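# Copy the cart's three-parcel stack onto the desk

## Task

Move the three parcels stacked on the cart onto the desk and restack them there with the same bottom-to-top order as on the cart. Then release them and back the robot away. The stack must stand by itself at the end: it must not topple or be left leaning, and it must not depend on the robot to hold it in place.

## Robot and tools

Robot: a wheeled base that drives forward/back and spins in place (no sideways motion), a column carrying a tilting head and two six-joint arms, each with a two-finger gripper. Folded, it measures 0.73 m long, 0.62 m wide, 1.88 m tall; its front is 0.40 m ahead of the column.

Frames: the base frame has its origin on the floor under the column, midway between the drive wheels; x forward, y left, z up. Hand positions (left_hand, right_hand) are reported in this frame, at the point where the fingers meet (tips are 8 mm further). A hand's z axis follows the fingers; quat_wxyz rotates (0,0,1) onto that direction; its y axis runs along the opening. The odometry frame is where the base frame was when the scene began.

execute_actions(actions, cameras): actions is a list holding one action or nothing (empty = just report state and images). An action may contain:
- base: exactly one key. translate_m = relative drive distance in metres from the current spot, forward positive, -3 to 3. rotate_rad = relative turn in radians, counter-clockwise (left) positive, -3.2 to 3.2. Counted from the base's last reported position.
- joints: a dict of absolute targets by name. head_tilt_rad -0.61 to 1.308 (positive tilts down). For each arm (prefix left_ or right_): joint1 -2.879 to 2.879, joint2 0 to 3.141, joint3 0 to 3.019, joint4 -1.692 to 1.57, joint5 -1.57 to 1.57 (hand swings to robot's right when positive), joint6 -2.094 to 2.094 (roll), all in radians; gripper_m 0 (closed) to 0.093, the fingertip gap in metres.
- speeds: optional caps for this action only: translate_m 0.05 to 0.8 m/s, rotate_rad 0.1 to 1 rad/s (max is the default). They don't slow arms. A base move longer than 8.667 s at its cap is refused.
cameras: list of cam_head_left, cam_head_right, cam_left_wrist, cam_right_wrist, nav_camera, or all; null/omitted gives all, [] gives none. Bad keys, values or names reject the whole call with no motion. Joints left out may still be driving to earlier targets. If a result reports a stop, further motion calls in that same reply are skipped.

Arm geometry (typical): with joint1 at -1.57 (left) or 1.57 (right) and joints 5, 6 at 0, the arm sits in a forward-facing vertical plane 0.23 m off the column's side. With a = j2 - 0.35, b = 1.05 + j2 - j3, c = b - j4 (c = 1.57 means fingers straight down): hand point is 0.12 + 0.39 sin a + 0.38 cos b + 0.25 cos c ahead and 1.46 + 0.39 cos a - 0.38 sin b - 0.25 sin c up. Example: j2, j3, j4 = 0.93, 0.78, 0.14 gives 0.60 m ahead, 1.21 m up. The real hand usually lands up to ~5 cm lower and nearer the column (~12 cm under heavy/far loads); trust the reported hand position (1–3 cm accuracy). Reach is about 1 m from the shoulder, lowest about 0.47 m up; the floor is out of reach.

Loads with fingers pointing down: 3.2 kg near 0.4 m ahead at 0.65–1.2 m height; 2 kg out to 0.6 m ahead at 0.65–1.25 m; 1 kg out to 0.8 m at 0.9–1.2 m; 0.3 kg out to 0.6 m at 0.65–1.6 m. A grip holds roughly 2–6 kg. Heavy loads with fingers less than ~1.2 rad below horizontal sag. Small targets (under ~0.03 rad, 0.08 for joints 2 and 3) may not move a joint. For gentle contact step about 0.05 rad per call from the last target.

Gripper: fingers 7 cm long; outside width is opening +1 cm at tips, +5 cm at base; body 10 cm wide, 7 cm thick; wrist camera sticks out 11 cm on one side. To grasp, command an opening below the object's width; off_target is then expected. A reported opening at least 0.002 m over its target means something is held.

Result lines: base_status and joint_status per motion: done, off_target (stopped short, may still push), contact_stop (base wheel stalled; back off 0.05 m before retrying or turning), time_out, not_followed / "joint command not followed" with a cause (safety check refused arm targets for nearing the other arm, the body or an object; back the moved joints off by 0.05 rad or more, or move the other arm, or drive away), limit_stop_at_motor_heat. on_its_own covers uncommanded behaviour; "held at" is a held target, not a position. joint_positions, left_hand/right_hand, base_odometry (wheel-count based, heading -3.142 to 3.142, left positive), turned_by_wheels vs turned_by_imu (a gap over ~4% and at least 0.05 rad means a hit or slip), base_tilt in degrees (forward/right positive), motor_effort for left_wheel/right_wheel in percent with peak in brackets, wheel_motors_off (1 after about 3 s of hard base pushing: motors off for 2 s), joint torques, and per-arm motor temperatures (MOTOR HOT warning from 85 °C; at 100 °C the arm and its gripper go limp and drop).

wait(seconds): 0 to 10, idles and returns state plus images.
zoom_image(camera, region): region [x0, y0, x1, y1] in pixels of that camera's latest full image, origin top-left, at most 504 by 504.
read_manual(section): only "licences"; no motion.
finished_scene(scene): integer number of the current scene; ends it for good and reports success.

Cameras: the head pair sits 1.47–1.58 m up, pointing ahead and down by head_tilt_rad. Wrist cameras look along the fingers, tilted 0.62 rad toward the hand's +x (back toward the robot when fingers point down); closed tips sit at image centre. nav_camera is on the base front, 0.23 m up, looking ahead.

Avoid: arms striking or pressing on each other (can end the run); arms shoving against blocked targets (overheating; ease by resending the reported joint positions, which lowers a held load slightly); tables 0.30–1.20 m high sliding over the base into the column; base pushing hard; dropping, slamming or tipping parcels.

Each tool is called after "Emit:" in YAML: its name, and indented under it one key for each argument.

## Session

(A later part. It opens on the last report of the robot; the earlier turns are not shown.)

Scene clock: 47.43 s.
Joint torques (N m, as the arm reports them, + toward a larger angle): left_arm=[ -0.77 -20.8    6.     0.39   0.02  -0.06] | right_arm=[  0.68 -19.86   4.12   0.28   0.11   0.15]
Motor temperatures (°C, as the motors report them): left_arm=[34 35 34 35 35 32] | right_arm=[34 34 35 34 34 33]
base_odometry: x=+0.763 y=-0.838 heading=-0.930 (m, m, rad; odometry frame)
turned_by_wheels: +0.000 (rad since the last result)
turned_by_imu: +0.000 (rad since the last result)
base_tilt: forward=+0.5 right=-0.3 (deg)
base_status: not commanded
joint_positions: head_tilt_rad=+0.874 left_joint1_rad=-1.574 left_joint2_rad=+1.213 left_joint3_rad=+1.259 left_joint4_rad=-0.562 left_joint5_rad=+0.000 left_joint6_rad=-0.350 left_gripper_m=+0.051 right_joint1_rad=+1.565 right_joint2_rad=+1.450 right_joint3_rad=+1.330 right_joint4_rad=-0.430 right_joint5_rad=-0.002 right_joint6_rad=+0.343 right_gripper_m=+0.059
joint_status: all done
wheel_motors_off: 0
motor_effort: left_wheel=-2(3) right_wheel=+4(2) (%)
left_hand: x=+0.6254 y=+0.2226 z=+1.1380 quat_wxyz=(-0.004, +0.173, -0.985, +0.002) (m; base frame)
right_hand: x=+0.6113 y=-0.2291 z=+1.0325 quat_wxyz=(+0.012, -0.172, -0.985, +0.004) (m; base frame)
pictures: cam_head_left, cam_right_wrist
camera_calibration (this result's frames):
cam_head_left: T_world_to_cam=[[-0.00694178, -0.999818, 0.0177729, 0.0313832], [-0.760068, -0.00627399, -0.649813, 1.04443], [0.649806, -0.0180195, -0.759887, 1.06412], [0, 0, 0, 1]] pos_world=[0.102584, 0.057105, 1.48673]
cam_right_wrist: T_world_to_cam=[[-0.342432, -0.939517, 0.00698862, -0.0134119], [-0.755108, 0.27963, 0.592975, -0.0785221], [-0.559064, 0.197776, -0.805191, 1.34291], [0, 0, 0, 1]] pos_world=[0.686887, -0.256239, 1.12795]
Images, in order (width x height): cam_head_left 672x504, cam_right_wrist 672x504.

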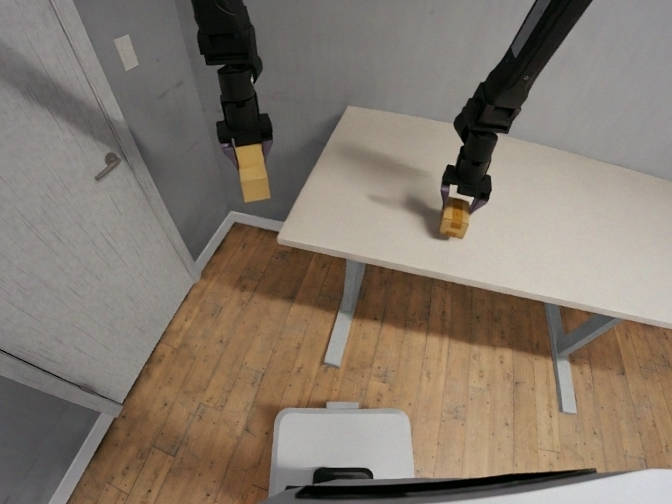

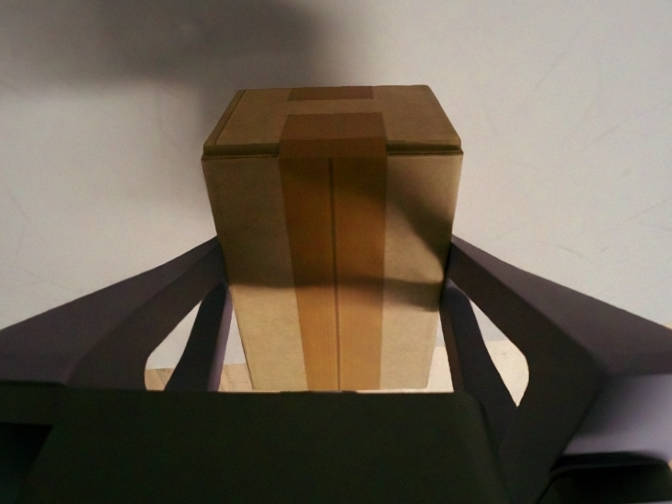

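Emit:
execute_actions:
  actions:
    - {"joints":{"right_joint2_rad":1.5,"right_joint3_rad":1.375,"right_joint4_rad":-0.4}}
  cameras: []

Emit:
execute_actions:
  actions:
    - {"joints":{"right_joint2_rad":1.54,"right_joint3_rad":1.395}}
  cameras: ["cam_head_left","cam_right_wrist"]

Scene clock: 48.50 s.
Joint torques (N m, as the arm reports them, + toward a larger angle): left_arm=[ -0.8  -20.6    6.02   0.37   0.    -0.07] | right_arm=[  0.61 -18.55   4.27   0.42   0.1    0.15]
Motor temperatures (°C, as the motors report them): left_arm=[34 35 34 35 35 32] | right_arm=[34 34 35 34 34 33]
base_odometry: x=+0.763 y=-0.838 heading=-0.930 (m, m, rad; odometry frame)
turned_by_wheels: +0.000 (rad since the last result)
turned_by_imu: +0.000 (rad since the last result)
base_tilt: forward=+0.5 right=-0.2 (deg)
base_status: not commanded
joint_positions: head_tilt_rad=+0.874 left_joint1_rad=-1.574 left_joint2_rad=+1.213 left_joint3_rad=+1.259 left_joint4_rad=-0.562 left_joint5_rad=+0.000 left_joint6_rad=-0.350 left_gripper_m=+0.051 right_joint1_rad=+1.565 right_joint2_rad=+1.493 right_joint3_rad=+1.363 right_joint4_rad=-0.404 right_joint5_rad=-0.002 right_joint6_rad=+0.343 right_gripper_m=+0.059
joint_status: all done
wheel_motors_off: 0
motor_effort: left_wheel=-2(2) right_wheel=+2(4) (%)
left_hand: x=+0.6254 y=+0.2226 z=+1.1380 quat_wxyz=(-0.004, +0.173, -0.985, +0.002) (m; base frame)
right_hand: x=+0.6188 y=-0.2292 z=+1.0161 quat_wxyz=(+0.005, -0.172, -0.985, +0.003) (m; base frame)
pictures: none
No camera images: the call's "cameras" was empty. Leave "cameras" out to get every camera's image.

Scene clock: 49.23 s.
Joint torques (N m, as the arm reports them, + toward a larger angle): left_arm=[ -0.6  -20.8    6.04   0.38   0.01  -0.06] | right_arm=[  0.56 -18.69   4.22   0.46   0.12   0.15]
Motor temperatures (°C, as the motors report them): left_arm=[34 35 34 35 35 32] | right_arm=[34 34 35 34 34 33]
base_odometry: x=+0.763 y=-0.838 heading=-0.930 (m, m, rad; odometry frame)
turned_by_wheels: +0.000 (rad since the last result)
turned_by_imu: +0.000 (rad since the last result)
base_tilt: forward=+0.5 right=-0.2 (deg)
base_status: not commanded
joint_positions: head_tilt_rad=+0.874 left_joint1_rad=-1.574 left_joint2_rad=+1.213 left_joint3_rad=+1.259 left_joint4_rad=-0.562 left_joint5_rad=+0.000 left_joint6_rad=-0.350 left_gripper_m=+0.051 right_joint1_rad=+1.565 right_joint2_rad=+1.531 right_joint3_rad=+1.383 right_joint4_rad=-0.404 right_joint5_rad=-0.002 right_joint6_rad=+0.343 right_gripper_m=+0.059
joint_status: all done
wheel_motors_off: 0
motor_effort: left_wheel=-2(2) right_wheel=+1(1) (%)
left_hand: x=+0.6254 y=+0.2226 z=+1.1380 quat_wxyz=(-0.004, +0.173, -0.985, +0.002) (m; base frame)
right_hand: x=+0.6130 y=-0.2292 z=+0.9997 quat_wxyz=(+0.014, -0.172, -0.985, +0.004) (m; base frame)
pictures: cam_head_left, cam_right_wrist
camera_calibration (this result's frames):
cam_head_left: T_world_to_cam=[[-0.00694178, -0.999818, 0.0177729, 0.0313832], [-0.760069, -0.00627399, -0.649813, 1.04443], [0.649806, -0.0180195, -0.759887, 1.06412], [0, 0, 0, 1]] pos_world=[0.102584, 0.057105, 1.48673]
cam_right_wrist: T_world_to_cam=[[-0.342792, -0.939379, 0.00780563, -0.0132556], [-0.752954, 0.279713, 0.595668, -0.0616902], [-0.561742, 0.198313, -0.803193, 1.31725], [0, 0, 0, 1]] pos_world=[0.688959, -0.256424, 1.09485]
Images, in order (width x height): cam_head_left 672x504, cam_right_wrist 672x504.

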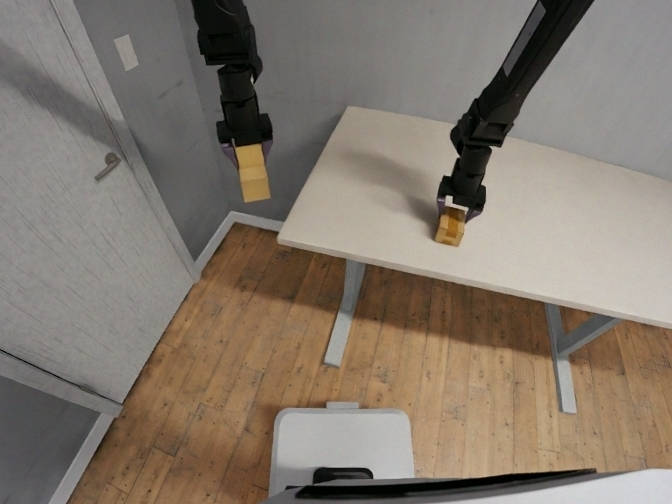

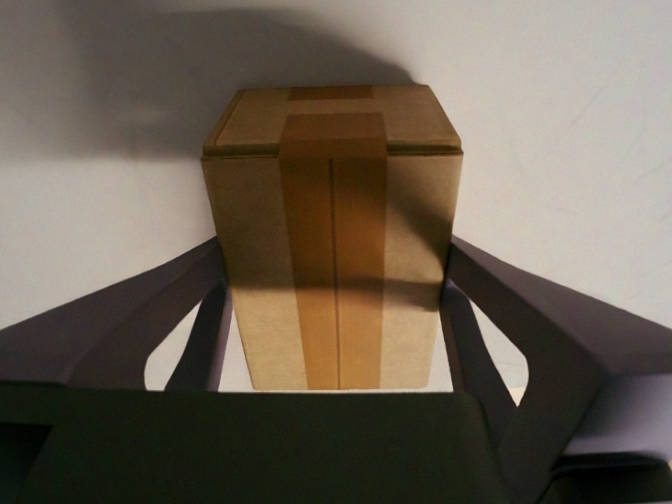

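Emit:
execute_actions:
  actions:
    - {"joints":{"right_joint2_rad":1.565,"right_joint3_rad":1.41,"right_joint4_rad":-0.37}}
  cameras: []

Emit:
execute_actions:
  actions:
    - {"joints":{"right_gripper_m":0.093}}
  cameras: ["cam_right_wrist"]

Emit:
execute_actions:
  actions:
    - {"joints":{"right_joint2_rad":1.2,"right_joint3_rad":1.2,"right_joint4_rad":-0.5}}
  cameras: []

Emit:
execute_actions:
  actions:
    - {"base":{"rotate_rad":-0.75}}
  cameras: []

Emit:
execute_actions:
  actions:
    - {"joints":{"left_joint2_rad":1.33,"left_joint3_rad":1.285,"left_joint4_rad":-0.48,"left_joint6_rad":-0.4}}
  cameras: ["cam_head_left","cam_head_right","cam_left_wrist"]

Emit:
zoom_image:
  camera: "cam_head_left"
  region: [190,140,330,270]

Scene clock: 50.57 s.
Joint torques (N m, as the arm reports them, + toward a larger angle): left_arm=[ -0.89 -20.72   6.05   0.42   0.    -0.06] | right_arm=[  0.56 -16.91   5.29   1.18   0.12   0.15]
Motor temperatures (°C, as the motors report them): left_arm=[34 35 34 35 35 32] | right_arm=[34 34 35 34 34 33]
base_odometry: x=+0.763 y=-0.838 heading=-0.930 (m, m, rad; odometry frame)
turned_by_wheels: +0.000 (rad since the last result)
turned_by_imu: +0.000 (rad since the last result)
base_tilt: forward=+0.6 right=-0.2 (deg)
base_status: not commanded
joint_positions: head_tilt_rad=+0.874 left_joint1_rad=-1.574 left_joint2_rad=+1.213 left_joint3_rad=+1.259 left_joint4_rad=-0.562 left_joint5_rad=+0.000 left_joint6_rad=-0.350 left_gripper_m=+0.051 right_joint1_rad=+1.565 right_joint2_rad=+1.533 right_joint3_rad=+1.383 right_joint4_rad=-0.389 right_joint5_rad=-0.002 right_joint6_rad=+0.343 right_gripper_m=+0.059
joint_status: all done
wheel_motors_off: 0
motor_effort: left_wheel=-1(3) right_wheel=+2(1) (%)
left_hand: x=+0.6254 y=+0.2226 z=+1.1380 quat_wxyz=(-0.004, +0.173, -0.985, +0.002) (m; base frame)
right_hand: x=+0.6164 y=-0.2292 z=+0.9989 quat_wxyz=(+0.007, -0.172, -0.985, +0.003) (m; base frame)
pictures: none
No camera images: the call's "cameras" was empty. Leave "cameras" out to get every camera's image.

Scene clock: 51.30 s.
Joint torques (N m, as the arm reports them, + toward a larger angle): left_arm=[ -0.73 -20.7    6.05   0.35  -0.01  -0.08] | right_arm=[  0.57 -18.07   4.64   0.72   0.12   0.14]
Motor temperatures (°C, as the motors report them): left_arm=[34 35 34 35 35 32] | right_arm=[34 34 35 34 34 33]
base_odometry: x=+0.763 y=-0.838 heading=-0.930 (m, m, rad; odometry frame)
turned_by_wheels: +0.000 (rad since the last result)
turned_by_imu: +0.000 (rad since the last result)
base_tilt: forward=+0.6 right=-0.2 (deg)
base_status: not commanded
joint_positions: head_tilt_rad=+0.874 left_joint1_rad=-1.574 left_joint2_rad=+1.213 left_joint3_rad=+1.259 left_joint4_rad=-0.562 left_joint5_rad=+0.000 left_joint6_rad=-0.350 left_gripper_m=+0.051 right_joint1_rad=+1.565 right_joint2_rad=+1.546 right_joint3_rad=+1.391 right_joint4_rad=-0.379 right_joint5_rad=-0.002 right_joint6_rad=+0.343 right_gripper_m=+0.093
joint_status: all done
wheel_motors_off: 0
motor_effort: left_wheel=-2(1) right_wheel=+1(3) (%)
left_hand: x=+0.6254 y=+0.2226 z=+1.1380 quat_wxyz=(-0.004, +0.173, -0.985, +0.002) (m; base frame)
right_hand: x=+0.6171 y=-0.2292 z=+0.9933 quat_wxyz=(+0.005, -0.172, -0.985, +0.002) (m; base frame)
pictures: cam_right_wrist
camera_calibration (this result's frames):
cam_right_wrist: T_world_to_cam=[[-0.342786, -0.939412, 0.00171212, -0.00581145], [-0.763539, 0.279672, 0.582058, -0.0347746], [-0.547271, 0.198214, -0.813146, 1.31537], [0, 0, 0, 1]] pos_world=[0.691319, -0.256458, 1.08984]
Images, in order (width x height): cam_right_wrist 672x504.

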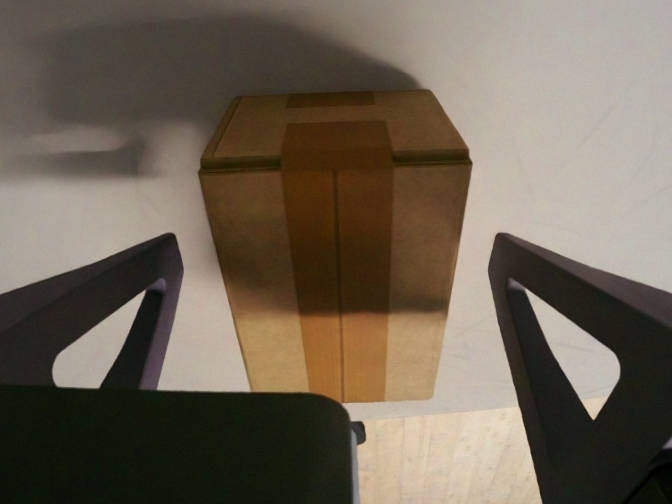

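Scene clock: 52.60 s.
Joint torques (N m, as the arm reports them, + toward a larger angle): left_arm=[ -0.65 -20.65   6.02   0.35   0.    -0.07] | right_arm=[  0.6  -17.05   4.44   0.44   0.12   0.14]
Motor temperatures (°C, as the motors report them): left_arm=[34 35 34 35 35 32] | right_arm=[34 34 35 34 34 33]
base_odometry: x=+0.763 y=-0.838 heading=-0.930 (m, m, rad; odometry frame)
turned_by_wheels: +0.000 (rad since the last result)
turned_by_imu: +0.000 (rad since the last result)
base_tilt: forward=+0.6 right=-0.2 (deg)
base_status: not commanded
joint_positions: head_tilt_rad=+0.874 left_joint1_rad=-1.574 left_joint2_rad=+1.213 left_joint3_rad=+1.259 left_joint4_rad=-0.562 left_joint5_rad=+0.000 left_joint6_rad=-0.350 left_gripper_m=+0.051 right_joint1_rad=+1.565 right_joint2_rad=+1.185 right_joint3_rad=+1.200 right_joint4_rad=-0.501 right_joint5_rad=-0.002 right_joint6_rad=+0.343 right_gripper_m=+0.093
joint_status: all done
wheel_motors_off: 0
motor_effort: left_wheel=-3(3) right_wheel=+3(2) (%)
left_hand: x=+0.6254 y=+0.2226 z=+1.1380 quat_wxyz=(-0.004, +0.173, -0.985, +0.002) (m; base frame)
right_hand: x=+0.6151 y=-0.2284 z=+1.1397 quat_wxyz=(-0.019, -0.172, -0.985, -0.002) (m; base frame)
pictures: none
No camera images: the call's "cameras" was empty. Leave "cameras" out to get every camera's image.

Scene clock: 54.73 s.
Joint torques (N m, as the arm reports them, + toward a larger angle): left_arm=[ -1.11 -20.66   5.99   0.39   0.    -0.06] | right_arm=[  0.56 -16.87   4.46   0.43   0.12   0.13]
Motor temperatures (°C, as the motors report them): left_arm=[34 35 34 35 35 32] | right_arm=[34 34 35 34 34 33]
base_odometry: x=+0.763 y=-0.838 heading=-1.680 (m, m, rad; odometry frame)
turned_by_wheels: -0.750 (rad since the last result)
turned_by_imu: -0.734 (rad since the last result)
base_tilt: forward=+0.5 right=-0.2 (deg)
base_status: done
joint_positions: head_tilt_rad=+0.874 left_joint1_rad=-1.571 left_joint2_rad=+1.213 left_joint3_rad=+1.259 left_joint4_rad=-0.562 left_joint5_rad=+0.000 left_joint6_rad=-0.350 left_gripper_m=+0.051 right_joint1_rad=+1.568 right_joint2_rad=+1.185 right_joint3_rad=+1.200 right_joint4_rad=-0.501 right_joint5_rad=-0.002 right_joint6_rad=+0.343 right_gripper_m=+0.093
joint_status: not commanded
wheel_motors_off: 0
motor_effort: left_wheel=-1(41) right_wheel=-1(50) (%)
left_hand: x=+0.6254 y=+0.2247 z=+1.1380 quat_wxyz=(-0.004, +0.174, -0.985, +0.001) (m; base frame)
right_hand: x=+0.6151 y=-0.2264 z=+1.1397 quat_wxyz=(-0.018, -0.171, -0.985, -0.003) (m; base frame)
pictures: none
No camera images: the call's "cameras" was empty. Leave "cameras" out to get every camera's image.

Scene clock: 55.73 s.
Joint torques (N m, as the arm reports them, + toward a larger angle): left_arm=[ -0.86 -23.09   5.68   0.42   0.    -0.08] | right_arm=[  0.43 -16.88   4.49   0.44   0.12   0.14]
Motor temperatures (°C, as the motors report them): left_arm=[34 35 35 35 35 32] | right_arm=[34 34 35 34 34 33]
base_odometry: x=+0.763 y=-0.838 heading=-1.680 (m, m, rad; odometry frame)
turned_by_wheels: +0.000 (rad since the last result)
turned_by_imu: +0.000 (rad since the last result)
base_tilt: forward=+0.5 right=-0.2 (deg)
base_status: not commanded
joint_positions: head_tilt_rad=+0.874 left_joint1_rad=-1.571 left_joint2_rad=+1.342 left_joint3_rad=+1.273 left_joint4_rad=-0.483 left_joint5_rad=+0.000 left_joint6_rad=-0.389 left_gripper_m=+0.051 right_joint1_rad=+1.568 right_joint2_rad=+1.185 right_joint3_rad=+1.200 right_joint4_rad=-0.501 right_joint5_rad=-0.002 right_joint6_rad=+0.343 right_gripper_m=+0.093
joint_status: all done
wheel_motors_off: 0
motor_effort: left_wheel=+0(2) right_wheel=-5(3) (%)
left_hand: x=+0.6074 y=+0.2247 z=+1.0766 quat_wxyz=(+0.014, +0.193, -0.981, -0.003) (m; base frame)
right_hand: x=+0.6151 y=-0.2264 z=+1.1397 quat_wxyz=(-0.018, -0.171, -0.985, -0.003) (m; base frame)
pictures: cam_head_left, cam_head_right, cam_left_wrist
camera_calibration (this result's frames):
cam_head_left: T_world_to_cam=[[-0.00694178, -0.999818, 0.0177729, 0.0313832], [-0.760069, -0.00627399, -0.649813, 1.04443], [0.649806, -0.0180195, -0.759887, 1.06412], [0, 0, 0, 1]] pos_world=[0.102584, 0.057105, 1.48673]
cam_head_right: T_world_to_cam=[[0.0040909, -0.999592, 0.0282516, -0.0754257], [-0.765504, -0.0213083, -0.643078, 1.0348], [0.643418, -0.018996, -0.76528, 1.07713], [0, 0, 0, 1]] pos_world=[0.0994089, -0.0328838, 1.4919]
cam_left_wrist: T_world_to_cam=[[0.36857, -0.929467, -0.0157131, 0.00407739], [-0.735007, -0.301725, 0.607229, -0.138153], [-0.569141, -0.212257, -0.794371, 1.3708], [0, 0, 0, 1]] pos_world=[0.67713, 0.253068, 1.17288]
Images, in order (width x height): cam_head_left 672x504, cam_head_right 672x504, cam_left_wrist 672x504.

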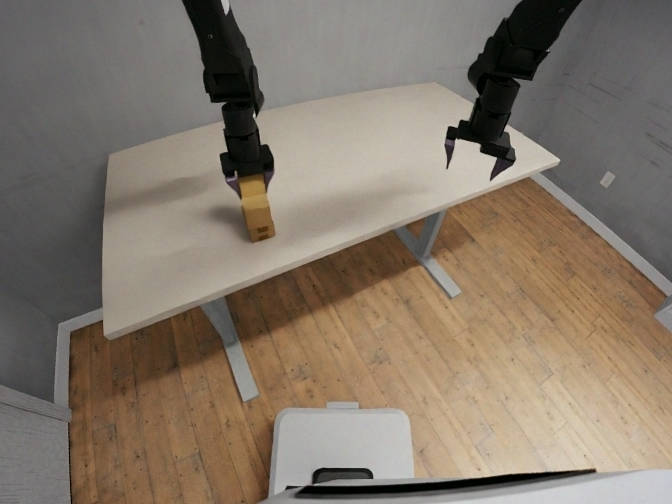

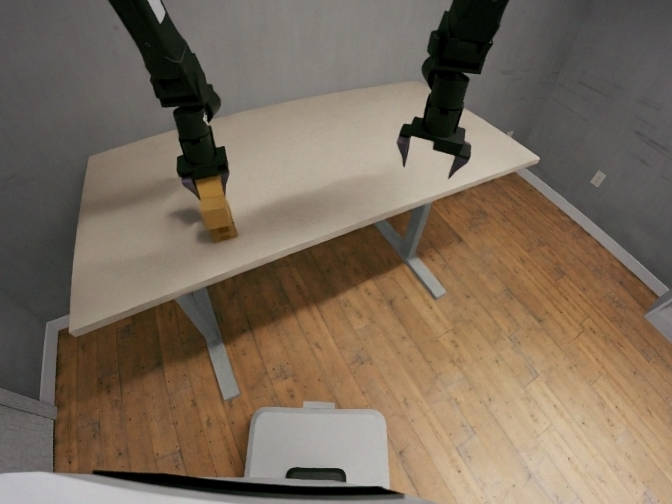

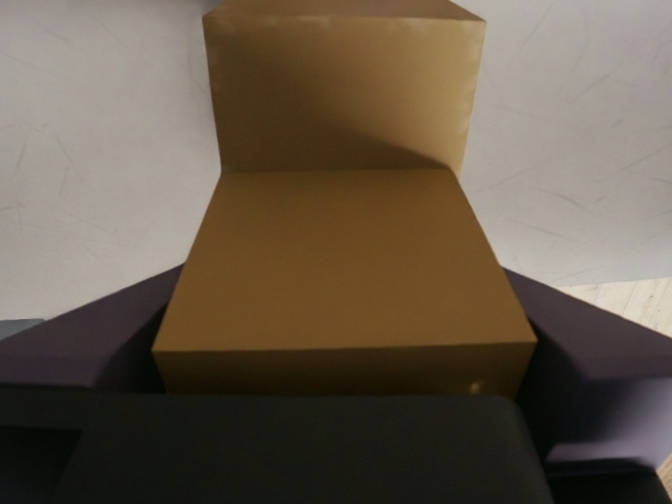

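Region (190, 140, 330, 270) of cam_head_left's 672x504 image, scaled by 3.600, with more detail than that image has; it fills the top 468 rows of this view, and the rest is white.

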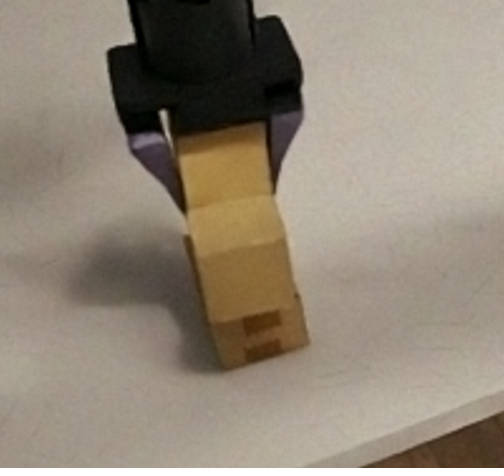

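Emit:
execute_actions:
  actions:
    - {"joints":{"left_joint2_rad":1.39,"left_joint3_rad":1.295,"left_joint4_rad":-0.43}}
  cameras: []

Emit:
execute_actions:
  actions:
    - {"joints":{"left_joint2_rad":1.42}}
  cameras: ["cam_head_left"]

Emit:
zoom_image:
  camera: "cam_head_left"
  region: [190,140,330,270]

Scene clock: 56.87 s.
Joint torques (N m, as the arm reports them, + toward a larger angle): left_arm=[ -1.05 -21.1    5.86   0.54  -0.01  -0.08] | right_arm=[  0.29 -16.88   4.48   0.44   0.11   0.14]
Motor temperatures (°C, as the motors report them): left_arm=[34 35 35 35 35 32] | right_arm=[34 34 35 34 34 33]
base_odometry: x=+0.763 y=-0.838 heading=-1.680 (m, m, rad; odometry frame)
turned_by_wheels: +0.000 (rad since the last result)
turned_by_imu: +0.000 (rad since the last result)
base_tilt: forward=+0.5 right=-0.2 (deg)
base_status: not commanded
joint_positions: head_tilt_rad=+0.874 left_joint1_rad=-1.571 left_joint2_rad=+1.380 left_joint3_rad=+1.278 left_joint4_rad=-0.437 left_joint5_rad=+0.000 left_joint6_rad=-0.389 left_gripper_m=+0.051 right_joint1_rad=+1.568 right_joint2_rad=+1.185 right_joint3_rad=+1.200 right_joint4_rad=-0.501 right_joint5_rad=-0.002 right_joint6_rad=+0.343 right_gripper_m=+0.093
joint_status: all done
wheel_motors_off: 0
motor_effort: left_wheel=+2(4) right_wheel=-2(1) (%)
left_hand: x=+0.6074 y=+0.2247 z=+1.0588 quat_wxyz=(+0.007, +0.193, -0.981, -0.001) (m; base frame)
right_hand: x=+0.6151 y=-0.2264 z=+1.1397 quat_wxyz=(-0.018, -0.171, -0.985, -0.003) (m; base frame)
pictures: none
No camera images: the call's "cameras" was empty. Leave "cameras" out to get every camera's image.

Scene clock: 57.40 s.
Joint torques (N m, as the arm reports them, + toward a larger angle): left_arm=[ -0.95 -19.22   5.44   0.47  -0.06  -0.07] | right_arm=[  0.42 -16.95   4.5    0.45   0.13   0.14]
Motor temperatures (°C, as the motors report them): left_arm=[34 35 35 35 35 32] | right_arm=[34 34 35 34 34 33]
base_odometry: x=+0.763 y=-0.838 heading=-1.680 (m, m, rad; odometry frame)
turned_by_wheels: +0.000 (rad since the last result)
turned_by_imu: +0.000 (rad since the last result)
base_tilt: forward=+0.6 right=-0.2 (deg)
base_status: not commanded
joint_positions: head_tilt_rad=+0.874 left_joint1_rad=-1.571 left_joint2_rad=+1.389 left_joint3_rad=+1.281 left_joint4_rad=-0.436 left_joint5_rad=+0.002 left_joint6_rad=-0.390 left_gripper_m=+0.051 right_joint1_rad=+1.568 right_joint2_rad=+1.185 right_joint3_rad=+1.200 right_joint4_rad=-0.501 right_joint5_rad=-0.002 right_joint6_rad=+0.343 right_gripper_m=+0.093
joint_status: all done
wheel_motors_off: 0
motor_effort: left_wheel=+4(5) right_wheel=-1(3) (%)
left_hand: x=+0.6056 y=+0.2242 z=+1.0549 quat_wxyz=(+0.010, +0.194, -0.981, -0.001) (m; base frame)
right_hand: x=+0.6151 y=-0.2264 z=+1.1397 quat_wxyz=(-0.018, -0.171, -0.985, -0.003) (m; base frame)
pictures: cam_head_left
camera_calibration (this result's frames):
cam_head_left: T_world_to_cam=[[-0.00694178, -0.999818, 0.0177729, 0.0313832], [-0.760068, -0.00627399, -0.649813, 1.04443], [0.649806, -0.0180195, -0.759887, 1.06412], [0, 0, 0, 1]] pos_world=[0.102584, 0.057105, 1.48673]
Images, in order (width x height): cam_head_left 672x504.

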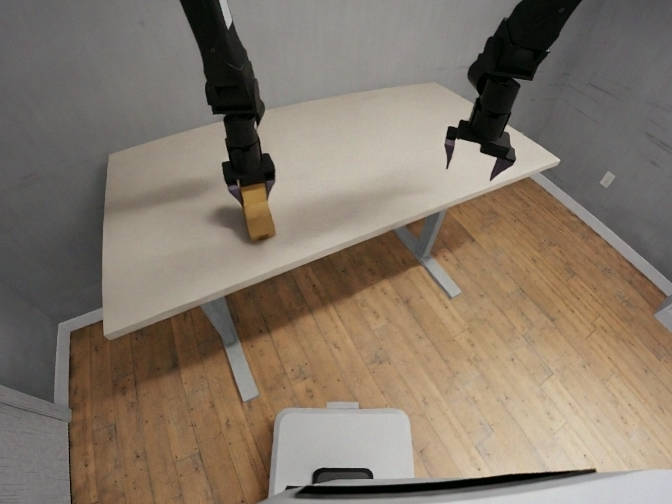

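Region (190, 140, 330, 270) of cam_head_left's 672x504 image, scaled by 3.600, with more detail than that image has; it fills the top 468 rows of this view, and the rest is white.

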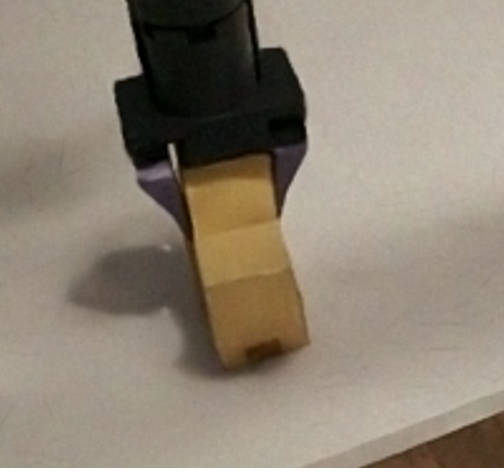

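Emit:
execute_actions:
  actions:
    - {"joints":{"left_joint2_rad":1.39,"left_gripper_m":0.093}}
  cameras: []

Emit:
execute_actions:
  actions:
    - {"joints":{"left_joint2_rad":1.1,"left_joint3_rad":1.2,"left_joint4_rad":-0.6}}
  cameras: ["cam_left_wrist"]

Emit:
execute_actions:
  actions:
    - {"base":{"rotate_rad":0.6},"joints":{"left_joint2_rad":0.84,"left_joint3_rad":0.39,"left_joint4_rad":-0.97,"left_joint6_rad":0,"right_joint2_rad":0.84,"right_joint3_rad":0.39,"right_joint4_rad":-0.97,"right_joint6_rad":0}}
  cameras: []

Emit:
execute_actions:
  actions:
    - {"base":{"translate_m":-0.6}}
  cameras: ["cam_head_right"]

Scene clock: 58.90 s.
Joint torques (N m, as the arm reports them, + toward a larger angle): left_arm=[ -0.97 -22.03   5.46   0.45  -0.04  -0.07] | right_arm=[  0.48 -16.8    4.49   0.45   0.12   0.14]
Motor temperatures (°C, as the motors report them): left_arm=[34 35 35 35 35 32] | right_arm=[34 34 35 34 34 33]
base_odometry: x=+0.763 y=-0.838 heading=-1.680 (m, m, rad; odometry frame)
turned_by_wheels: +0.000 (rad since the last result)
turned_by_imu: +0.000 (rad since the last result)
base_tilt: forward=+0.6 right=-0.2 (deg)
base_status: not commanded
joint_positions: head_tilt_rad=+0.874 left_joint1_rad=-1.571 left_joint2_rad=+1.388 left_joint3_rad=+1.281 left_joint4_rad=-0.436 left_joint5_rad=+0.002 left_joint6_rad=-0.390 left_gripper_m=+0.093 right_joint1_rad=+1.568 right_joint2_rad=+1.185 right_joint3_rad=+1.200 right_joint4_rad=-0.501 right_joint5_rad=-0.002 right_joint6_rad=+0.343 right_gripper_m=+0.093
joint_status: all done
wheel_motors_off: 0
motor_effort: left_wheel=+3(4) right_wheel=-3(4) (%)
left_hand: x=+0.6059 y=+0.2242 z=+1.0552 quat_wxyz=(+0.010, +0.194, -0.981, -0.001) (m; base frame)
right_hand: x=+0.6151 y=-0.2264 z=+1.1397 quat_wxyz=(-0.018, -0.171, -0.985, -0.003) (m; base frame)
pictures: none
No camera images: the call's "cameras" was empty. Leave "cameras" out to get every camera's image.

Scene clock: 60.00 s.
Joint torques (N m, as the arm reports them, + toward a larger angle): left_arm=[ -0.87 -18.85   6.57   0.25  -0.06  -0.06] | right_arm=[  0.53 -16.91   4.5    0.45   0.12   0.13]
Motor temperatures (°C, as the motors report them): left_arm=[34 35 35 35 35 32] | right_arm=[34 34 35 34 34 33]
base_odometry: x=+0.763 y=-0.838 heading=-1.680 (m, m, rad; odometry frame)
turned_by_wheels: +0.000 (rad since the last result)
turned_by_imu: +0.000 (rad since the last result)
base_tilt: forward=+0.5 right=-0.2 (deg)
base_status: not commanded
joint_positions: head_tilt_rad=+0.874 left_joint1_rad=-1.571 left_joint2_rad=+1.077 left_joint3_rad=+1.196 left_joint4_rad=-0.596 left_joint5_rad=+0.002 left_joint6_rad=-0.390 left_gripper_m=+0.093 right_joint1_rad=+1.568 right_joint2_rad=+1.185 right_joint3_rad=+1.200 right_joint4_rad=-0.501 right_joint5_rad=-0.002 right_joint6_rad=+0.343 right_gripper_m=+0.093
joint_status: all done
wheel_motors_off: 0
motor_effort: left_wheel=+5(4) right_wheel=-2(5) (%)
left_hand: x=+0.6213 y=+0.2242 z=+1.1915 quat_wxyz=(-0.023, +0.193, -0.981, +0.005) (m; base frame)
right_hand: x=+0.6151 y=-0.2264 z=+1.1397 quat_wxyz=(-0.018, -0.171, -0.985, -0.003) (m; base frame)
pictures: cam_left_wrist
camera_calibration (this result's frames):
cam_left_wrist: T_world_to_cam=[[0.3688, -0.929405, 0.0138744, -0.0350848], [-0.778702, -0.300779, 0.550595, -0.103424], [-0.507553, -0.213863, -0.834657, 1.47992], [0, 0, 0, 1]] pos_world=[0.68354, 0.252785, 1.29266]
Images, in order (width x height): cam_left_wrist 672x504.

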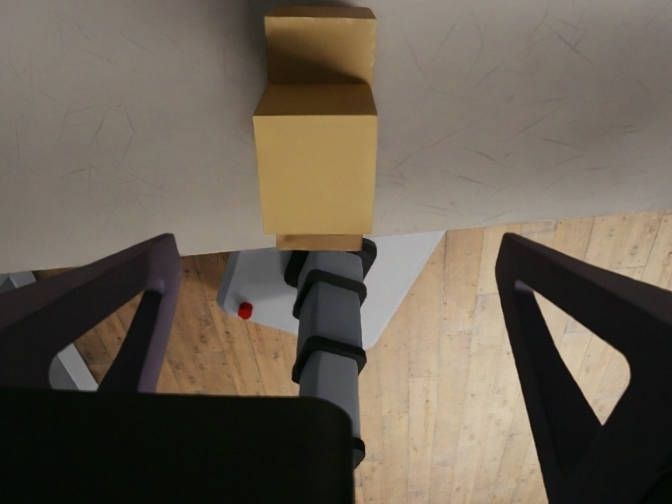

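Scene clock: 61.93 s.
Joint torques (N m, as the arm reports them, + toward a larger angle): left_arm=[-1.09 -8.05 -0.5  -1.37 -0.02  0.17] | right_arm=[ 0.54 -6.91 -0.35 -1.79  0.09 -0.01]
Motor temperatures (°C, as the motors report them): left_arm=[34 35 34 35 35 32] | right_arm=[34 34 35 34 34 33]
base_odometry: x=+0.763 y=-0.838 heading=-1.081 (m, m, rad; odometry frame)
turned_by_wheels: +0.599 (rad since the last result)
turned_by_imu: +0.592 (rad since the last result)
base_tilt: forward=+0.6 right=-0.3 (deg)
base_status: done
joint_positions: head_tilt_rad=+0.874 left_joint1_rad=-1.571 left_joint2_rad=+0.832 left_joint3_rad=+0.386 left_joint4_rad=-0.961 left_joint5_rad=+0.001 left_joint6_rad=-0.010 left_gripper_m=+0.093 right_joint1_rad=+1.568 right_joint2_rad=+0.837 right_joint3_rad=+0.389 right_joint4_rad=-0.967 right_joint5_rad=-0.002 right_joint6_rad=+0.007 right_gripper_m=+0.093
joint_status: all done
wheel_motors_off: 0
motor_effort: left_wheel=+0(23) right_wheel=+0(30) (%)
left_hand: x=+0.1431 y=+0.2242 z=+1.2597 quat_wxyz=(+0.428, +0.005, -0.904, -0.001) (m; base frame)
right_hand: x=+0.1428 y=-0.2256 z=+1.2604 quat_wxyz=(+0.431, -0.005, -0.902, +0.001) (m; base frame)
pictures: none
No camera images: the call's "cameras" was empty. Leave "cameras" out to get every camera's image.

Scene clock: 64.43 s.
Joint torques (N m, as the arm reports them, + toward a larger angle): left_arm=[-1.12 -8.26 -0.68 -1.36 -0.02  0.17] | right_arm=[ 0.6  -7.21 -0.22 -1.76  0.08 -0.01]
Motor temperatures (°C, as the motors report them): left_arm=[34 35 34 35 35 32] | right_arm=[34 33 35 34 34 33]
base_odometry: x=+0.481 y=-0.308 heading=-1.082 (m, m, rad; odometry frame)
turned_by_wheels: +0.000 (rad since the last result)
turned_by_imu: +0.000 (rad since the last result)
base_tilt: forward=+0.5 right=-0.3 (deg)
base_status: done
joint_positions: head_tilt_rad=+0.874 left_joint1_rad=-1.571 left_joint2_rad=+0.832 left_joint3_rad=+0.388 left_joint4_rad=-0.961 left_joint5_rad=+0.001 left_joint6_rad=-0.010 left_gripper_m=+0.093 right_joint1_rad=+1.568 right_joint2_rad=+0.837 right_joint3_rad=+0.387 right_joint4_rad=-0.967 right_joint5_rad=-0.002 right_joint6_rad=+0.007 right_gripper_m=+0.093
joint_status: not commanded
wheel_motors_off: 0
motor_effort: left_wheel=-1(55) right_wheel=-1(63) (%)
left_hand: x=+0.1441 y=+0.2242 z=+1.2594 quat_wxyz=(+0.427, +0.005, -0.904, -0.001) (m; base frame)
right_hand: x=+0.1421 y=-0.2256 z=+1.2607 quat_wxyz=(+0.432, -0.005, -0.902, +0.001) (m; base frame)
pictures: cam_head_right
camera_calibration (this result's frames):
cam_head_right: T_world_to_cam=[[0.00408921, -0.999592, 0.0282519, -0.075426], [-0.765466, -0.0213083, -0.643124, 1.03487], [0.643463, -0.018996, -0.765241, 1.07707], [0, 0, 0, 1]] pos_world=[0.0994117, -0.0328838, 1.4919]
Images, in order (width x height): cam_head_right 672x504.

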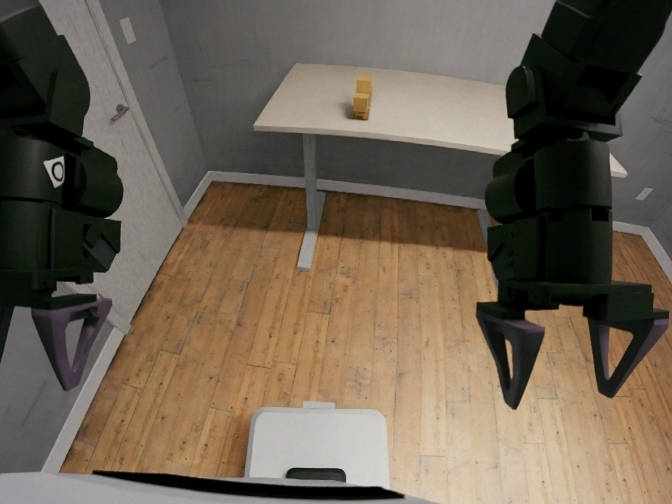

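Emit:
finished_scene:
  scene: 1

The scene is finished: the task was done.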